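## Task

Pick up the wine glass standing on the table and hang it upside down on the rack, with its stem seated deep in a free curl and the glass contacting only the wire. The task fails if the glass is thrown, dropped, or slips in the grip by more than about a thumb's length, or if any glass standing on its foot tips over while unheld. Any glass striking something new about as hard as a thumb-length fall may fail it. The rack must stay upright, the glasses already there must still hang straight in their curls, and nothing may leave the table. The result must stay in place without the robot, so release the glass and pull the gripper away at the end.

## Robot and tools

Robot: two arms, left_arm (base near y = +0.226) and right_arm (base near y = -0.300), each ending in a two-finger parallel gripper. The names are labels only; they do not match the sides of any image.

Frame: every pose is in a single scene frame. The origin sits on the tabletop midway between the bases, +x points out across the table, +z points up, and left_arm is on the +y side. Positions are metres; orientations are unit quaternions written w first (qw, qx, qy, qz). The fingers of a gripper extend along its own +z axis and close along its own y axis. The reported hand point lies between the finger pads, just behind the tips. Reported positions may be a bit off, more so when an arm reaches far.

A row is always 16 numbers, both arms included even if one is idle: left x, y, z, qw, qx, qy, qz, opening, then right x, y, z, qw, qx, qy, qz, opening. The x, y, z and quaternion are an absolute target pose for that gripper in the scene frame, not an offset. Opening runs from -1 (closed) to +1 (fully open, 0.087 m). A target further than 0.6 m from that arm's last reported position along any gripper axis makes the call refused. Each control step, the commanded pose is clipped to at most 70 mm and 16 degrees from the measured pose. To keep an arm still, resend exactly its previous pose and its opening; copy your own earlier quaternion rather than the drifted one in the result. Joint friction can leave the hand up to about 31 mm short, and tiny commands may not move it.

Tools:
- execute_actions with "actions": an empty list just reads the state; one item {"rows": [...], "steps": n} plays 1 to 15 rows, one per 1/30 s step, repeating the last row if steps exceed rows (default 15 steps); one item {"steps": n} without rows waits up to 300 steps, counted from the previous result. Optional "pictures": false drops the images.
- move with "target" (one 16-number row, absolute poses as above) and optional "speed" in m/s, 0.002 to 0.5 (default 0.25; rotation capped at twice that in rad/s). Each gripper travels a straight line to its pose, both finishing together, within 0.5 to 10 s. It does not avoid obstacles or the other arm and may overshoot speed, especially with a nearly straight arm. The opening is applied at the start. Faster contact hits harder; aiming beyond a contact presses harder.
- wait with "seconds" (0 to 10): lets the simulation run with no new command.
- zoom_image with "camera" (cam_head_left, cam_head_right, cam_high, cam_low, cam_left_wrist, cam_right_wrist) and "region" [x0, y0, x1, y1] in image pixels, origin top-left, at most 504 by 504; all images are 504x504.
- read_manual: only licence text, no motion.
- finished_scene with "scene": the number of the current scene; it grades it and moves on, irreversibly.

Reading results: the state line shows each gripper's position and quaternion. grip_measured gives the finger opening on the command scale (the last Joint positions value is metres); readings may be off by about 1 mm. To hold something, keep commanding about 0.02 below grip_measured for a firm grip, less for a light one; pads push up to about 20 N, and fast closing can squeeze harder. "Hand target" is where the controller is currently driving a gripper. A move ends with a "move:" line: done, off_target, moving, held or fault, plus limits (paced = target clipped; held = some steps blocked, after which the arm can jump quickly), and each gripper's distance from its pose. "pose unreachable" and HELD mark commands the clearance check altered or blocked. FAULT or OVER-TEMPERATURE FAULT lines mean an arm was stopped; MOTOR HOT warns from 75 °C, a stop comes at 90 °C, and at 100 °C the arm goes limp and falls, so avoid holding loads for long. The simulation keeps running while you compose a reply; after an action the arm continues only to its last clipped pose.

Caution: approach and release slowly so no glass is struck or dropped; do not tip the rack or jostle hanging glasses; keep the arms from colliding; open fully and retreat once the stem rests securely in the curl. Occasional small disturbances may nudge loose objects.

Each tool is called after "Call:" in YAML: its name, and indented under it one key for each argument.

## Session

Call:
execute_actions:
  actions: []

Scene clock: 0.00 s of 4800.00 s.
left_arm: end_effector_position=(+0.3527, +0.4367, +0.3303) grip_measured=+0.999 end_effector_quat_wxyz=(+0.269, -0.193, +0.675, +0.659) | right_arm: end_effector_position=(+0.0633, +0.0023, +0.1193) grip_measured=+1.000 end_effector_quat_wxyz=(-0.020, -0.548, +0.836, -0.039)
Joint positions: left_arm=[-0.089  1.588  1.232  0.427 -1.368  0.974  0.087] | right_arm=[ 1.378  1.924  1.698 -1.43   0.017  0.313  0.087]
Joint velocities: left_arm=[ 0.022  0.002  0.007 -0.037 -0.11   0.037  0.002] | right_arm=[-0.027  0.022  0.002  0.007 -0.007 -0.022  0.   ]
Joint torques (N m, as the arm reports them, + toward a larger angle): no reading
Hand target (left_arm): +0.353, +0.437, +0.330; +0.269, -0.193, +0.675, +0.659
Hand target (right_arm): +0.063, +0.002, +0.119; -0.020, -0.548, +0.836, -0.039

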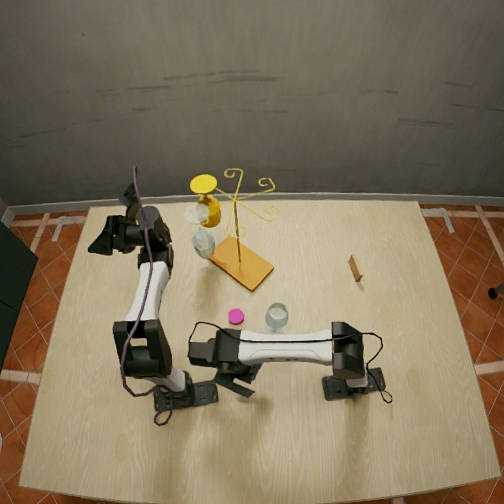

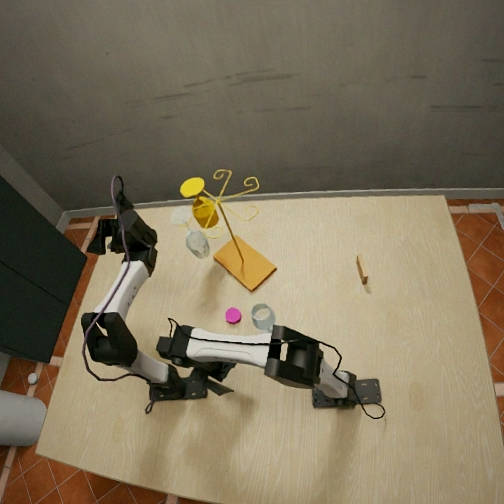

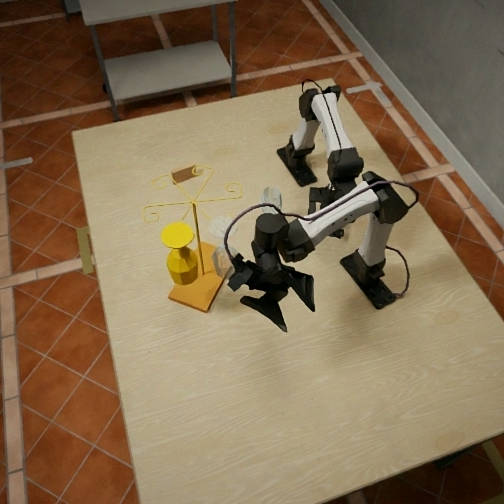

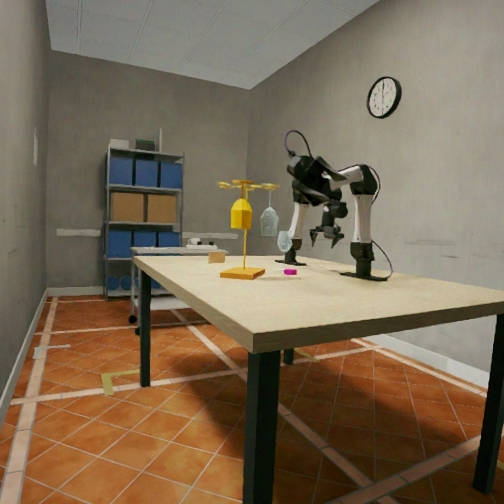

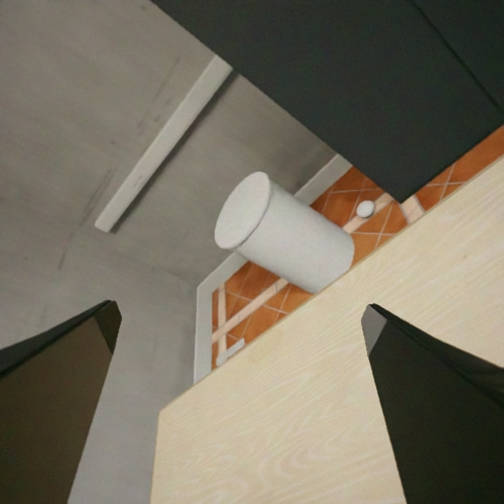

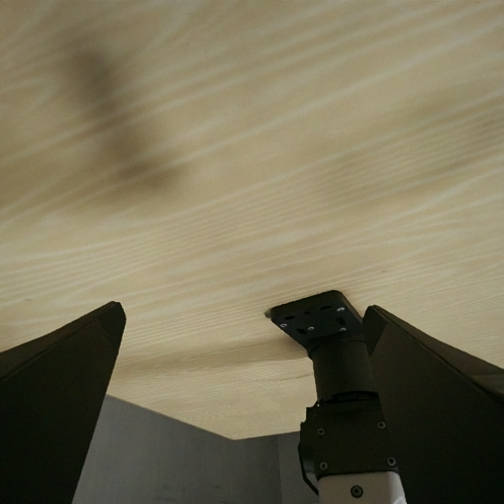

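Call:
zoom_image:
  camera: "cam_head_left"
  region: [160, 160, 340, 340]

Call:
zoom_image:
  camera: "cam_high"
  region: [130, 150, 310, 330]

Call:
zoom_image:
  camera: "cam_low"
  region: [200, 170, 320, 290]

Region (160, 160, 340, 340) of cam_head_left's 504x504 image, scaled by 2.800, with more detail than that image has.

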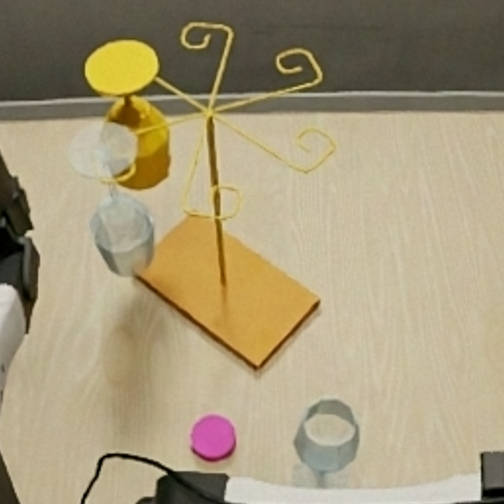

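Region (130, 150, 310, 330) of cam_high's 504x504 image, scaled by 2.800, with more detail than that image has.

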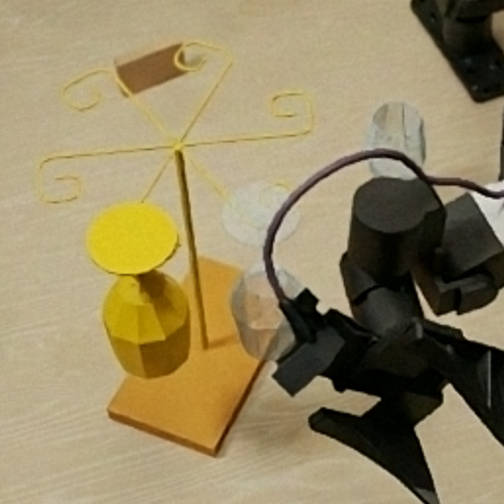

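Region (200, 170, 320, 290) of cam_low's 504x504 image, scaled by 4.200, with more detail than that image has.

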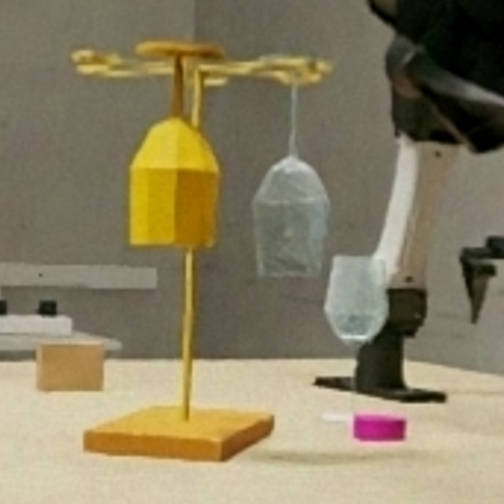

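Call:
move:
  target: [0.353,0.437,0.33,0.269,-0.193,0.675,0.659,1,0.05,-0.1,0.3,-0.02,-0.548,0.836,-0.039,1]

Call:
move:
  target: [0.353,0.437,0.33,0.269,-0.193,0.675,0.659,1,0.27,-0.28,0.27,0,0,1,0,1]

Call:
move:
  target: [0.353,0.437,0.33,0.269,-0.193,0.675,0.659,1,0.232,-0.16,0.12,0.4545,-0.5415,0.5415,0.4545,1]

Scene clock: 19.57 s of 4800.00 s.
left_arm: end_effector_position=(+0.3527, +0.4367, +0.3303) grip_measured=+0.999 end_effector_quat_wxyz=(+0.269, -0.193, +0.675, +0.659) | right_arm: end_effector_position=(+0.0521, -0.1017, +0.2958) grip_measured=+1.000 end_effector_quat_wxyz=(+0.169, -0.527, +0.808, +0.201)
Joint positions: left_arm=[-0.089  1.588  1.232  0.427 -1.368  0.974  0.087] | right_arm=[ 1.378  1.189  1.702 -1.551  0.012  0.313  0.087]
Joint velocities: left_arm=[-0.012 -0.012  0.002 -0.051  0.037  0.007 -0.001] | right_arm=[ 0.007  0.012 -0.027  0.051 -0.081 -0.037  0.   ]
Joint torques (N m, as the arm reports them, + toward a larger angle): left_arm=[-0.3  -8.14  8.52  1.2   0.12  0.  ] | right_arm=[-0.28 -1.74  7.36  1.   -0.09  0.06]
Hand target (left_arm): +0.353, +0.437, +0.330; +0.269, -0.193, +0.675, +0.659
Hand target (right_arm): +0.050, -0.103, +0.299; +0.164, -0.530, +0.807, +0.203
Off the commanded pose (left_arm): 0.001 m, 0 deg.
Off the commanded pose (right_arm): 0.005 m, 35 deg; orientation clipped at the last step of the last action.
joint sent to its limit (right arm) — the command would take joint 4 (wrist pitch) past its lower limit, so that joint was sent only as far as its limit.
After step 90, 15.33 s passed at rest.
move: off_target (right_arm); limits=paced
camera_calibration (this result's frames):
cam_right_wrist: T_world_to_cam=[[0.923237, -0.349785, -0.15901, -0.0409315], [-0.281317, -0.897236, 0.340337, -0.154465], [-0.261714, -0.269479, -0.926761, 0.402806], [0, 0, 0, 1]] pos_world=[0.0997557, -0.0443606, 0.419366]

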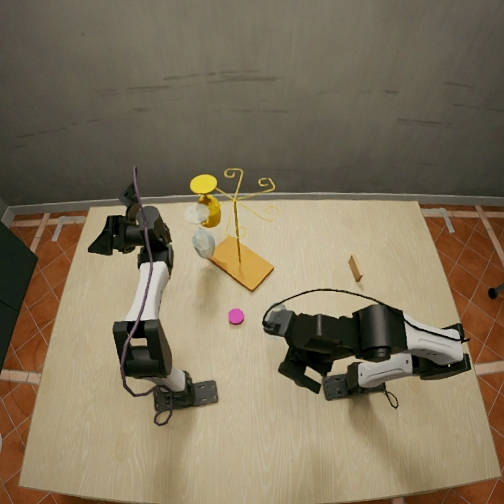

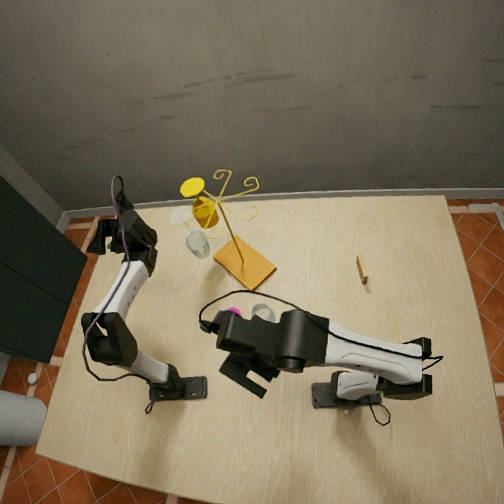

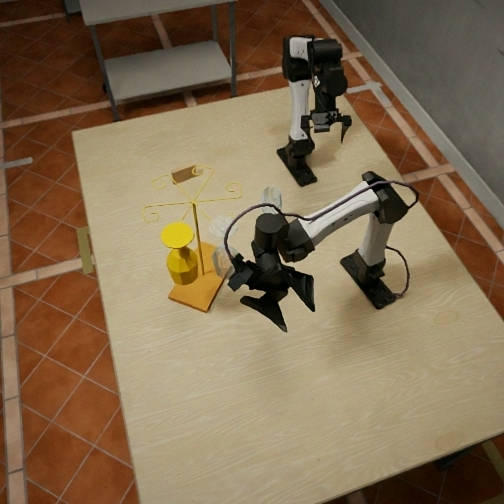

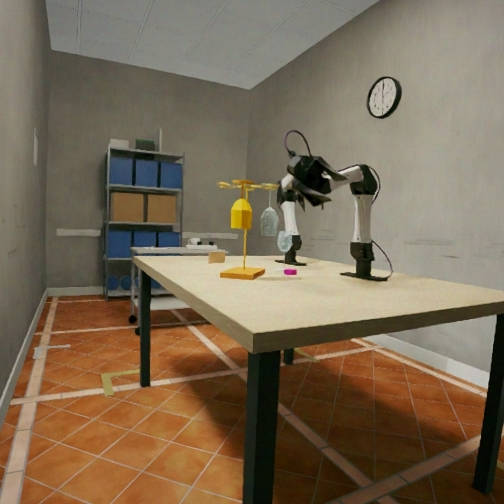

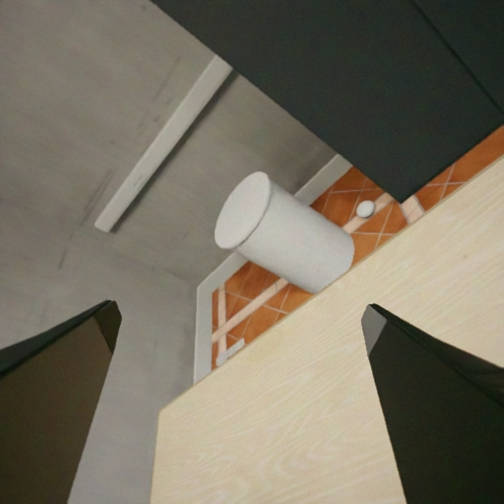

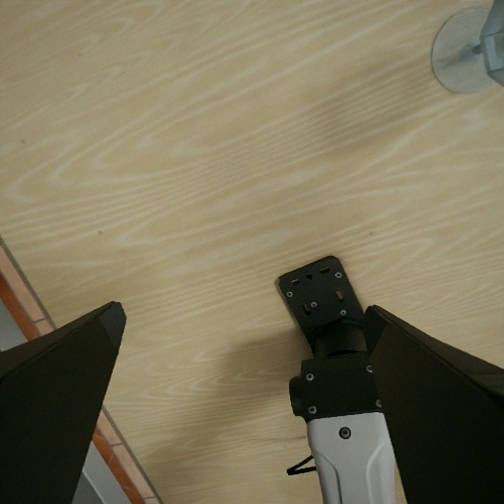

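Scene clock: 22.60 s of 4800.00 s.
left_arm: end_effector_position=(+0.3527, +0.4367, +0.3303) grip_measured=+0.999 end_effector_quat_wxyz=(+0.269, -0.193, +0.675, +0.659) | right_arm: end_effector_position=(+0.2693, -0.2744, +0.2659) grip_measured=+1.000 end_effector_quat_wxyz=(+0.184, -0.012, +0.983, +0.019)
Joint positions: left_arm=[-0.089  1.588  1.232  0.427 -1.368  0.974  0.087] | right_arm=[-0.001  1.366  1.721 -1.554 -0.008  0.071  0.087]
Joint velocities: left_arm=[-0.002 -0.007 -0.012 -0.037 -0.037 -0.037  0.001] | right_arm=[-0.012  0.017  0.022 -0.081  0.007  0.037  0.   ]
Joint torques (N m, as the arm reports them, + toward a larger angle): left_arm=[-0.29 -8.15  8.52  1.19  0.12  0.  ] | right_arm=[-0.57 -3.16  8.16  0.75  0.17  0.15]
Hand target (left_arm): +0.353, +0.437, +0.330; +0.269, -0.193, +0.675, +0.659
Hand target (right_arm): +0.270, -0.278, +0.269; +0.185, -0.003, +0.983, +0.013
Off the commanded pose (left_arm): 0.001 m, 0 deg.
Off the commanded pose (right_arm): 0.007 m, 21 deg; orientation clipped at the last step of the last action.
joint sent to its limit (right arm) — the command would take joint 4 (wrist pitch) past its lower limit, so that joint was sent only as far as its limit.
move: off_target (right_arm); limits=paced
camera_calibration (this result's frames):
cam_right_wrist: T_world_to_cam=[[0.0415731, -0.99801, -0.0474204, -0.27674], [-0.877656, -0.0591591, 0.475627, 0.116479], [-0.477485, 0.0218455, -0.878368, 0.510628], [0, 0, 0, 1]] pos_world=[0.357551, -0.280453, 0.379996]

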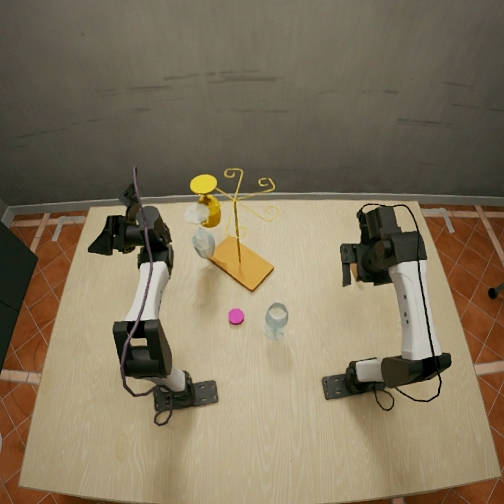

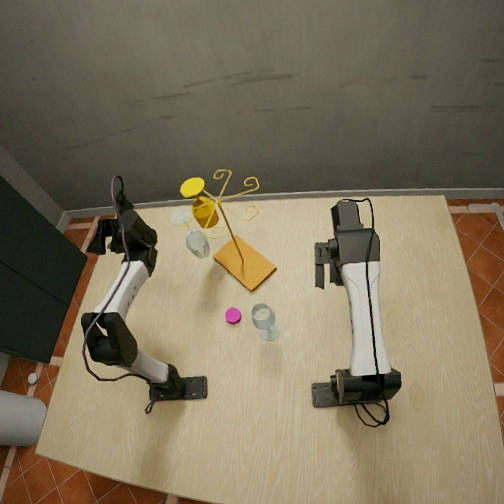

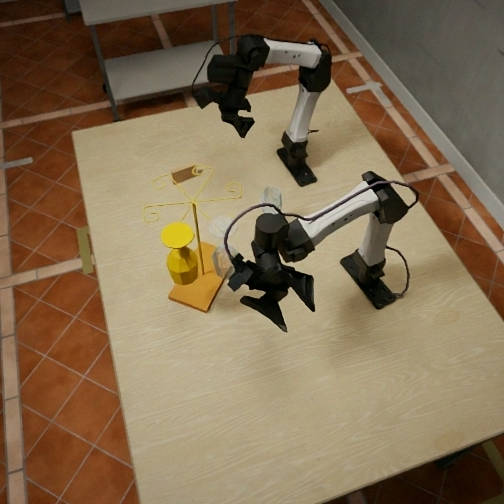

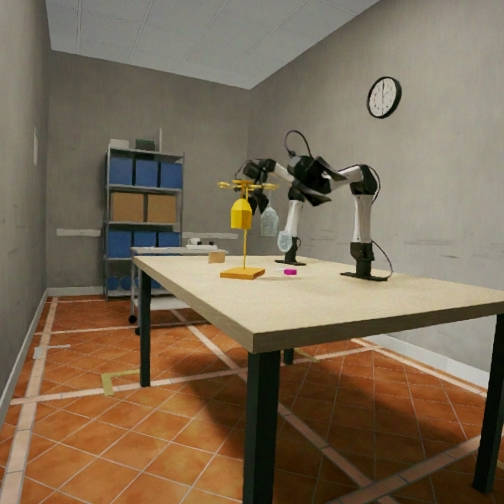

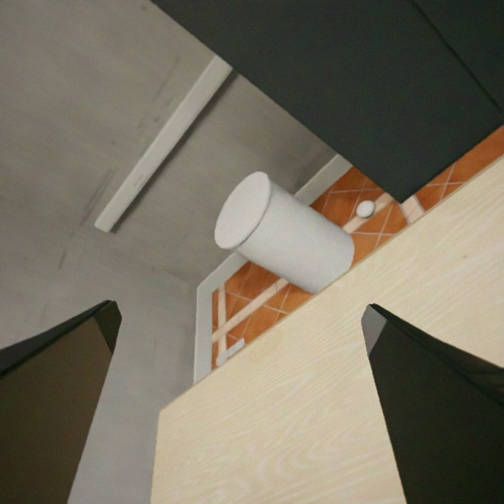

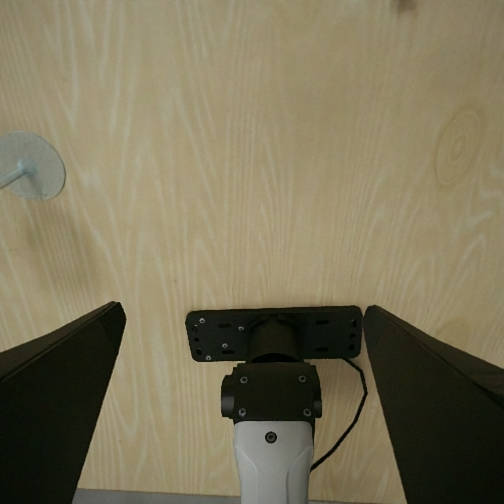

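Scene clock: 27.00 s of 4800.00 s.
left_arm: end_effector_position=(+0.3527, +0.4367, +0.3303) grip_measured=+0.999 end_effector_quat_wxyz=(+0.269, -0.193, +0.675, +0.659) | right_arm: end_effector_position=(+0.2288, -0.1608, +0.1123) grip_measured=+1.000 end_effector_quat_wxyz=(+0.457, -0.538, +0.552, +0.443)
Joint positions: left_arm=[-0.089  1.588  1.232  0.427 -1.368  0.974  0.087] | right_arm=[-0.233  1.494  0.732 -1.322 -1.351 -2.098  0.087]
Joint velocities: left_arm=[ 0.007 -0.012 -0.002 -0.022 -0.022 -0.051 -0.   ] | right_arm=[-0.007  0.012 -0.017 -0.051  0.022 -0.051  0.   ]
Joint torques (N m, as the arm reports them, + toward a larger angle): left_arm=[-0.29 -8.15  8.51  1.19  0.12  0.  ] | right_arm=[ 0.57 -3.11  7.91 -0.8  -0.58  0.05]
Hand target (left_arm): +0.353, +0.437, +0.330; +0.269, -0.193, +0.675, +0.659
Hand target (right_arm): +0.235, -0.160, +0.119; -0.461, +0.541, -0.547, -0.443
Off the commanded pose (left_arm): 0.001 m, 0 deg.
Off the commanded pose (right_arm): 0.008 m, 2 deg.
joint sent to its limit (right arm) — the command would take joint 6 (wrist roll) past its lower limit, so that joint was sent only as far as its limit.
move: done
camera_calibration (this result's frames):
cam_right_wrist: T_world_to_cam=[[0.999928, -0.0106352, 0.00553494, -0.235407], [-0.0065605, -0.871768, -0.489874, -0.0608302], [0.0100351, 0.489803, -0.871776, 0.316832], [0, 0, 0, 1]] pos_world=[0.231811, -0.210719, 0.24771]

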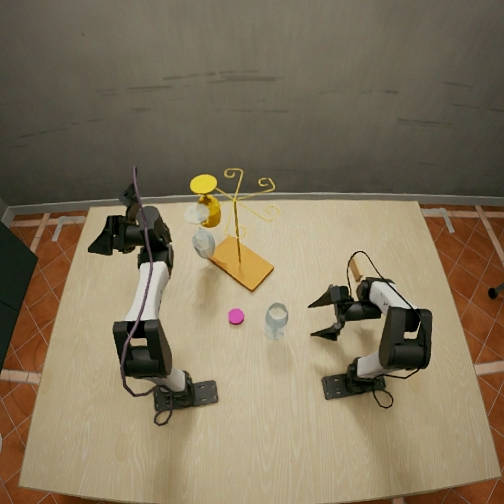

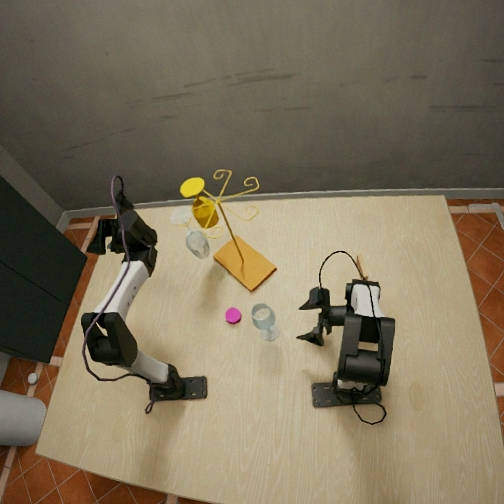

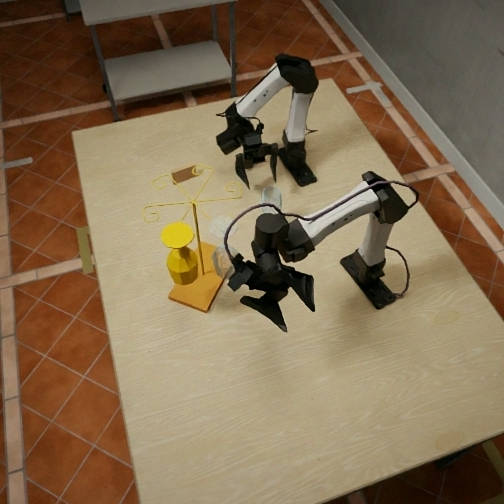

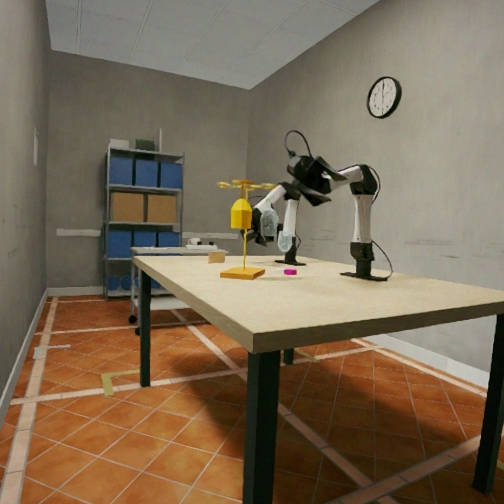

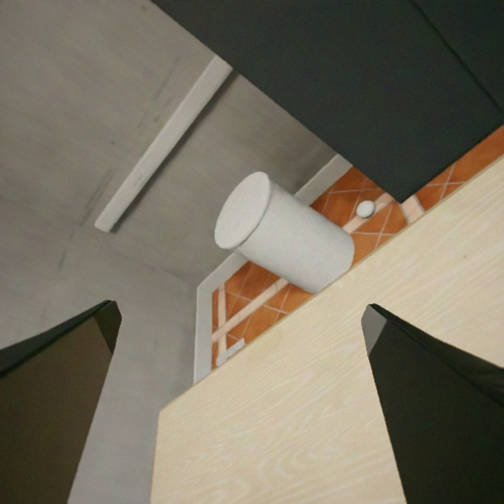

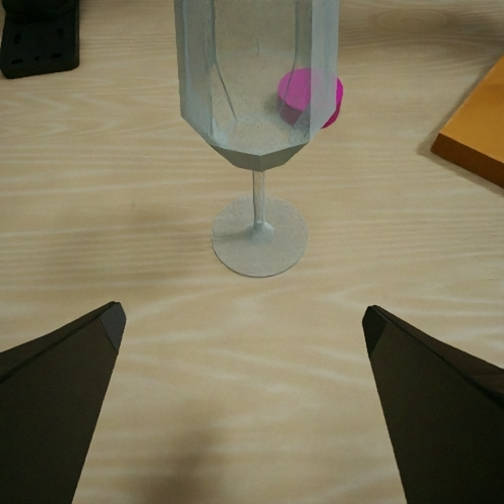

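Call:
move:
  target: [0.353,0.437,0.33,0.269,-0.193,0.675,0.659,1,0.243,-0.12,0.06,0.4545,-0.5415,0.5415,0.4545,1]
  speed: 0.1

Call:
move:
  target: [0.353,0.437,0.33,0.269,-0.193,0.675,0.659,1,0.243,-0.06,0.06,0.4545,-0.5415,0.5415,0.4545,1]
  speed: 0.04

Scene clock: 33.47 s of 4800.00 s.
left_arm: end_effector_position=(+0.3527, +0.4367, +0.3303) grip_measured=+0.999 end_effector_quat_wxyz=(+0.269, -0.193, +0.675, +0.659) | right_arm: end_effector_position=(+0.2468, -0.1205, +0.0652) grip_measured=+1.000 end_effector_quat_wxyz=(+0.456, -0.539, +0.536, +0.463)
Joint positions: left_arm=[-0.089  1.588  1.232  0.427 -1.368  0.974  0.087] | right_arm=[-0.034  1.494  0.5   -0.272 -1.407 -1.256  0.087]
Joint velocities: left_arm=[ 0.007 -0.012  0.012 -0.037 -0.022 -0.037 -0.001] | right_arm=[ 0.007 -0.042 -0.071  0.198 -0.022  0.198  0.   ]
Joint torques (N m, as the arm reports them, + toward a larger angle): left_arm=[-0.3  -8.15  8.52  1.2   0.12  0.  ] | right_arm=[ 0.66 -5.21  2.74  0.7  -0.37  0.12]
Hand target (left_arm): +0.353, +0.437, +0.330; +0.269, -0.193, +0.675, +0.659
Hand target (right_arm): +0.244, -0.120, +0.061; -0.454, +0.543, -0.538, -0.458
Off the commanded pose (left_arm): 0.001 m, 0 deg.
Off the commanded pose (right_arm): 0.006 m, 1 deg.
After step 90, 1.53 s passed at rest.
move: done
camera_calibration (this result's frames):
cam_right_wrist: T_world_to_cam=[[0.999591, 0.0285258, -0.00224409, -0.247461], [0.0231941, -0.853687, -0.520269, -0.051879], [-0.0167568, 0.520004, -0.853999, 0.264945], [0, 0, 0, 1]] pos_world=[0.253003, -0.175002, 0.198717]

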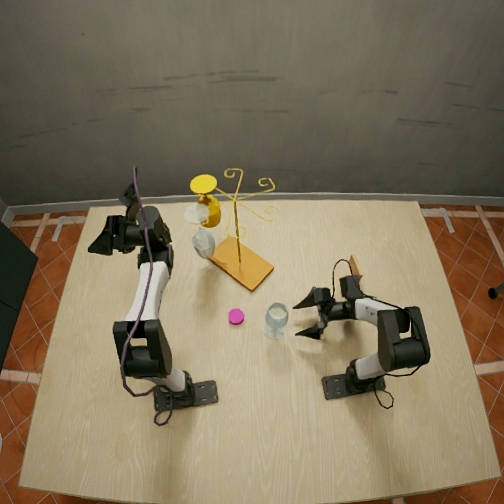

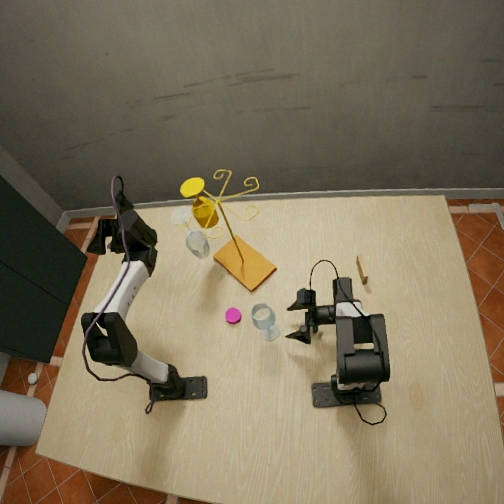

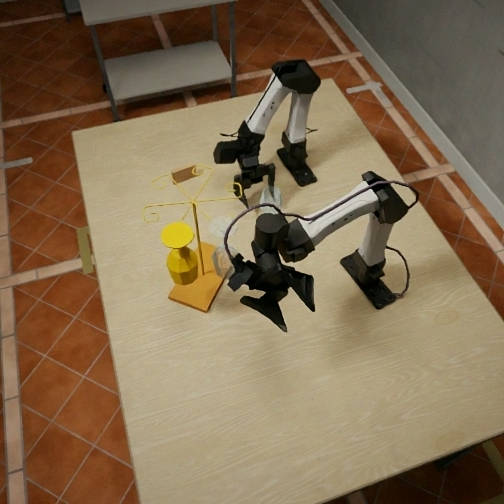

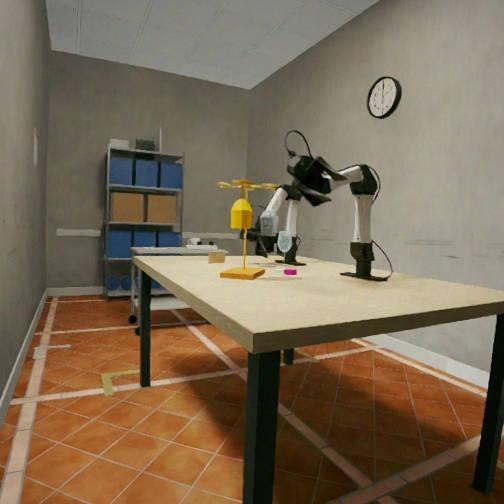

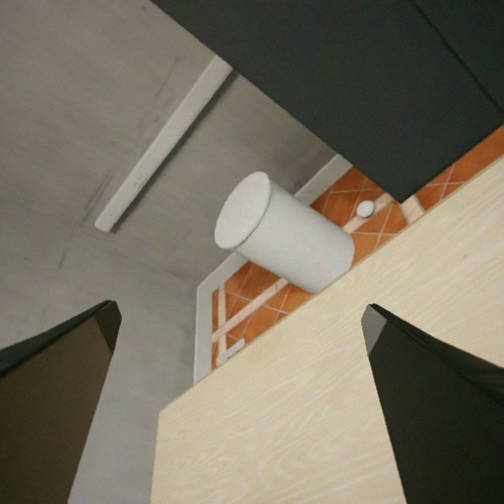

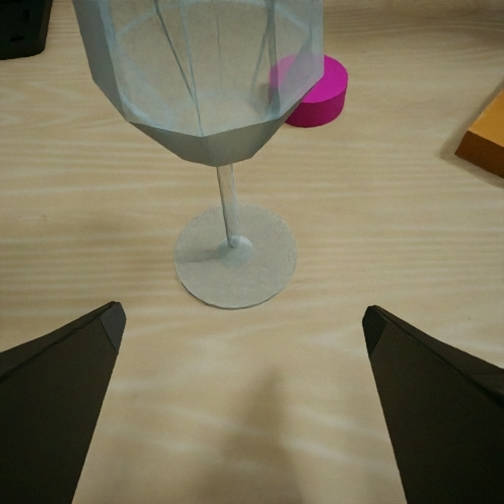

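Scene clock: 35.60 s of 4800.00 s.
left_arm: end_effector_position=(+0.3527, +0.4367, +0.3303) grip_measured=+0.999 end_effector_quat_wxyz=(+0.269, -0.193, +0.675, +0.659) | right_arm: end_effector_position=(+0.2483, -0.0587, +0.0696) grip_measured=+1.000 end_effector_quat_wxyz=(+0.462, -0.545, +0.532, +0.454)
Joint positions: left_arm=[-0.089  1.588  1.232  0.427 -1.368  0.974  0.087] | right_arm=[ 0.255  1.52   0.319  0.757 -1.191 -0.437  0.087]
Joint velocities: left_arm=[-0.012 -0.027  0.007 -0.007 -0.037 -0.007  0.001] | right_arm=[-0.012  0.002 -0.017  0.007 -0.066  0.037  0.   ]
Joint torques (N m, as the arm reports them, + toward a larger angle): left_arm=[-0.3  -8.15  8.52  1.2   0.12  0.  ] | right_arm=[ 0.65 -3.11  2.86  1.55 -0.01  0.19]
Hand target (left_arm): +0.353, +0.437, +0.330; +0.269, -0.193, +0.675, +0.659
Hand target (right_arm): +0.242, -0.059, +0.061; -0.454, +0.541, -0.541, -0.457
Off the commanded pose (left_arm): 0.001 m, 0 deg.
Off the commanded pose (right_arm): 0.011 m, 2 deg.
move: off_target (right_arm)
camera_calibration (this result's frames):
cam_right_wrist: T_world_to_cam=[[0.999418, 0.0248453, 0.0233958, -0.252664], [0.0333615, -0.855669, -0.516447, 0.000270894], [0.00718777, 0.516927, -0.855999, 0.230592], [0, 0, 0, 1]] pos_world=[0.250851, -0.11269, 0.203438]

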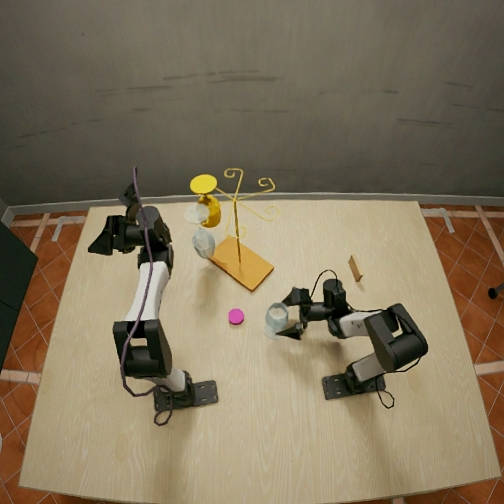

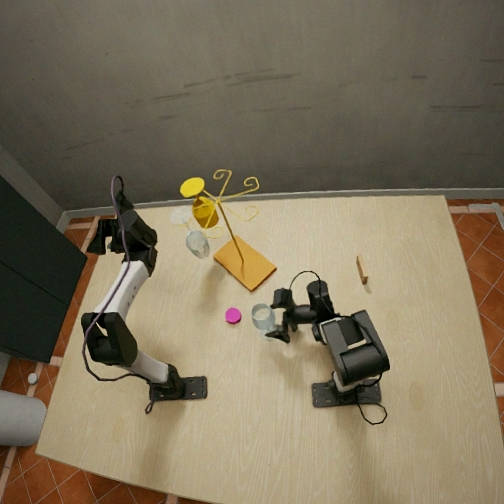

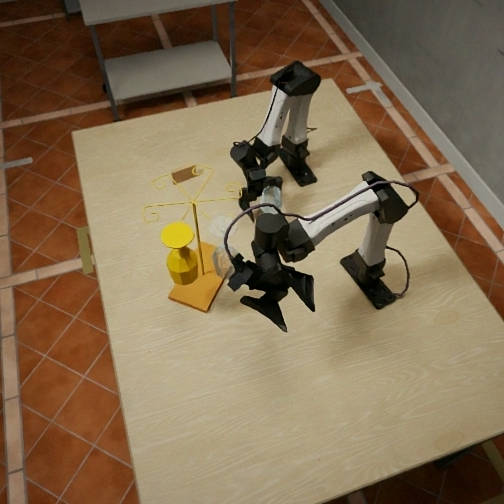

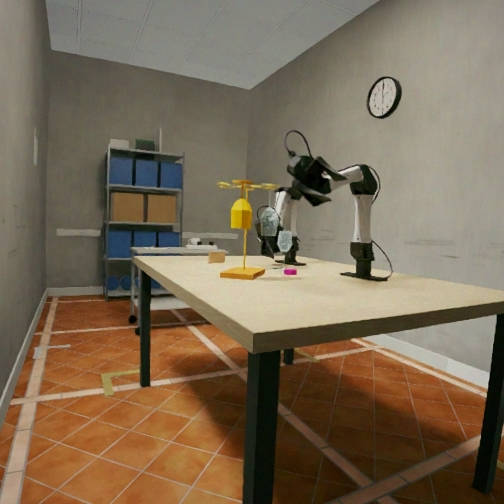

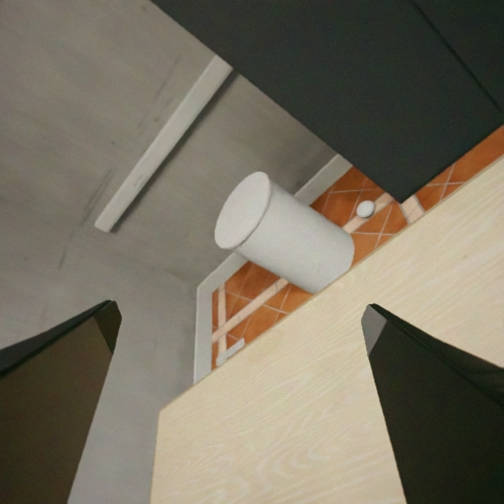

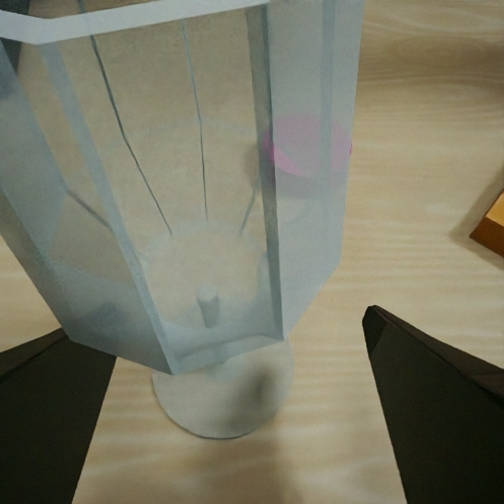

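Need about −10 mm in x, lower, slightly forward.

Call:
move:
  target: [0.353,0.437,0.33,0.269,-0.193,0.675,0.659,1,0.232,-0.055,0.047,0.4545,-0.5415,0.5415,0.4545,0]
  speed: 0.03

Scene clock: 38.27 s of 4800.00 s.
left_arm: end_effector_position=(+0.3527, +0.4367, +0.3303) grip_measured=+0.999 end_effector_quat_wxyz=(+0.269, -0.193, +0.675, +0.659) | right_arm: end_effector_position=(+0.2379, -0.0540, +0.0536) grip_measured=+0.000 end_effector_quat_wxyz=(+0.459, -0.545, +0.534, +0.454)
Joint positions: left_arm=[-0.089  1.588  1.232  0.427 -1.368  0.974  0.087] | right_arm=[ 0.295  1.593  0.265  0.906 -1.154 -0.404  0.044]
Joint velocities: left_arm=[-0.022  0.002  0.002 -0.066 -0.037 -0.037  0.   ] | right_arm=[ 0.002  0.007 -0.002  0.11   0.037 -0.007  0.   ]
Joint torques (N m, as the arm reports them, + toward a larger angle): left_arm=[-0.3  -8.15  8.52  1.2   0.12  0.  ] | right_arm=[ 0.76 -3.23  1.96  1.59 -0.02  0.15]
Hand target (left_arm): +0.353, +0.437, +0.330; +0.269, -0.193, +0.675, +0.659
Hand target (right_arm): +0.232, -0.055, +0.047; -0.454, +0.542, -0.541, -0.455
Off the commanded pose (left_arm): 0.001 m, 0 deg.
Off the commanded pose (right_arm): 0.009 m, 1 deg.
move: done
camera_calibration (this result's frames):
cam_right_wrist: T_world_to_cam=[[0.999531, 0.0254088, 0.0171136, -0.241683], [0.0305862, -0.859127, -0.510848, -0.00344563], [0.00172274, 0.511131, -0.859501, 0.215687], [0, 0, 0, 1]] pos_world=[0.241303, -0.107064, 0.187759]

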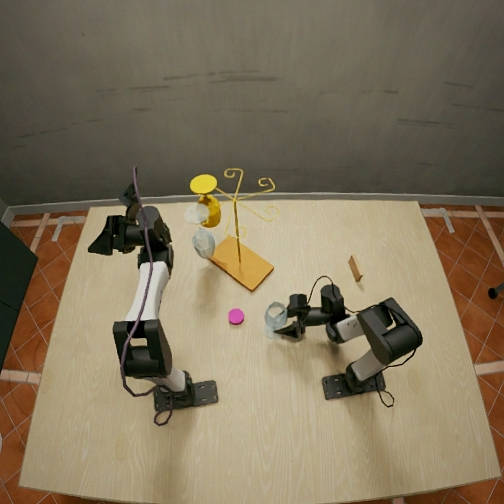

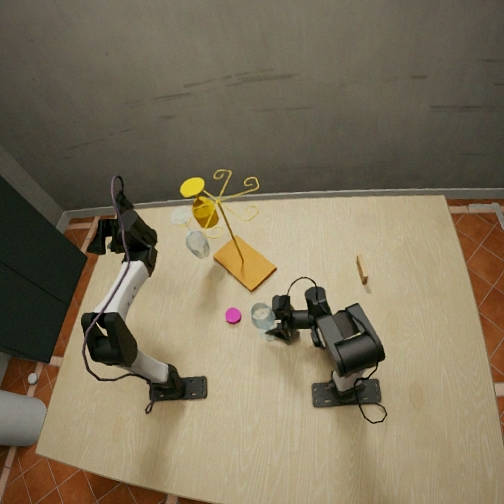

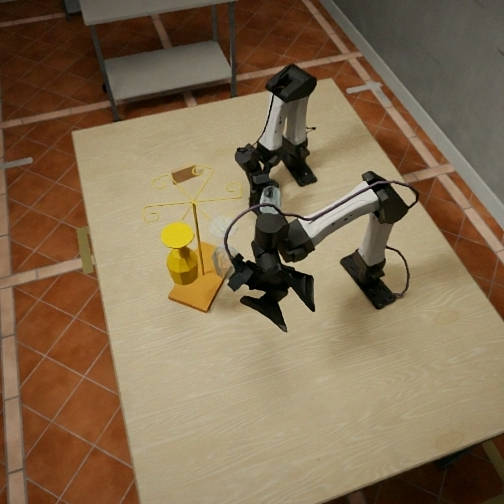

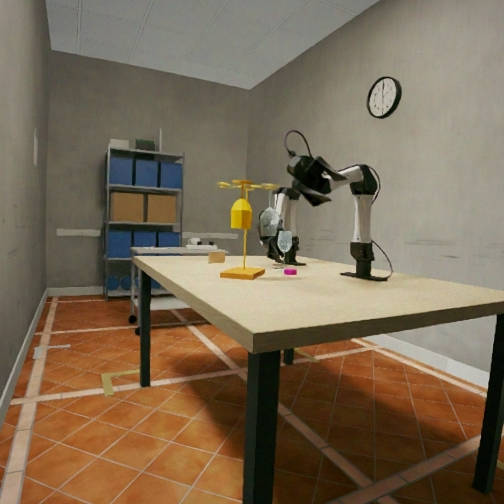

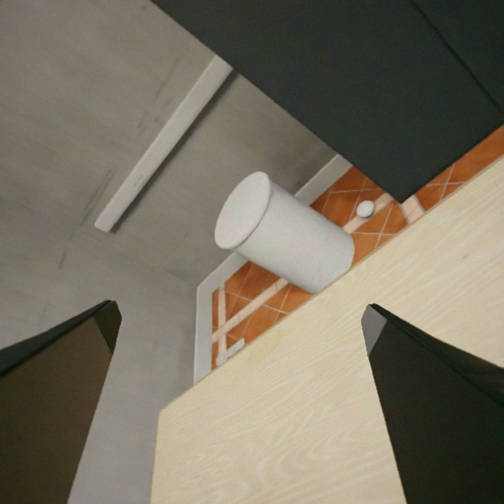

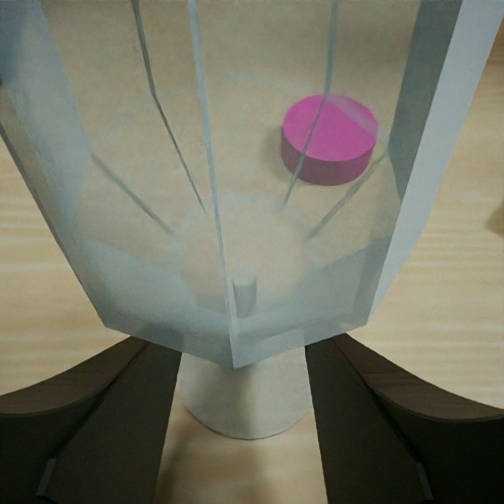

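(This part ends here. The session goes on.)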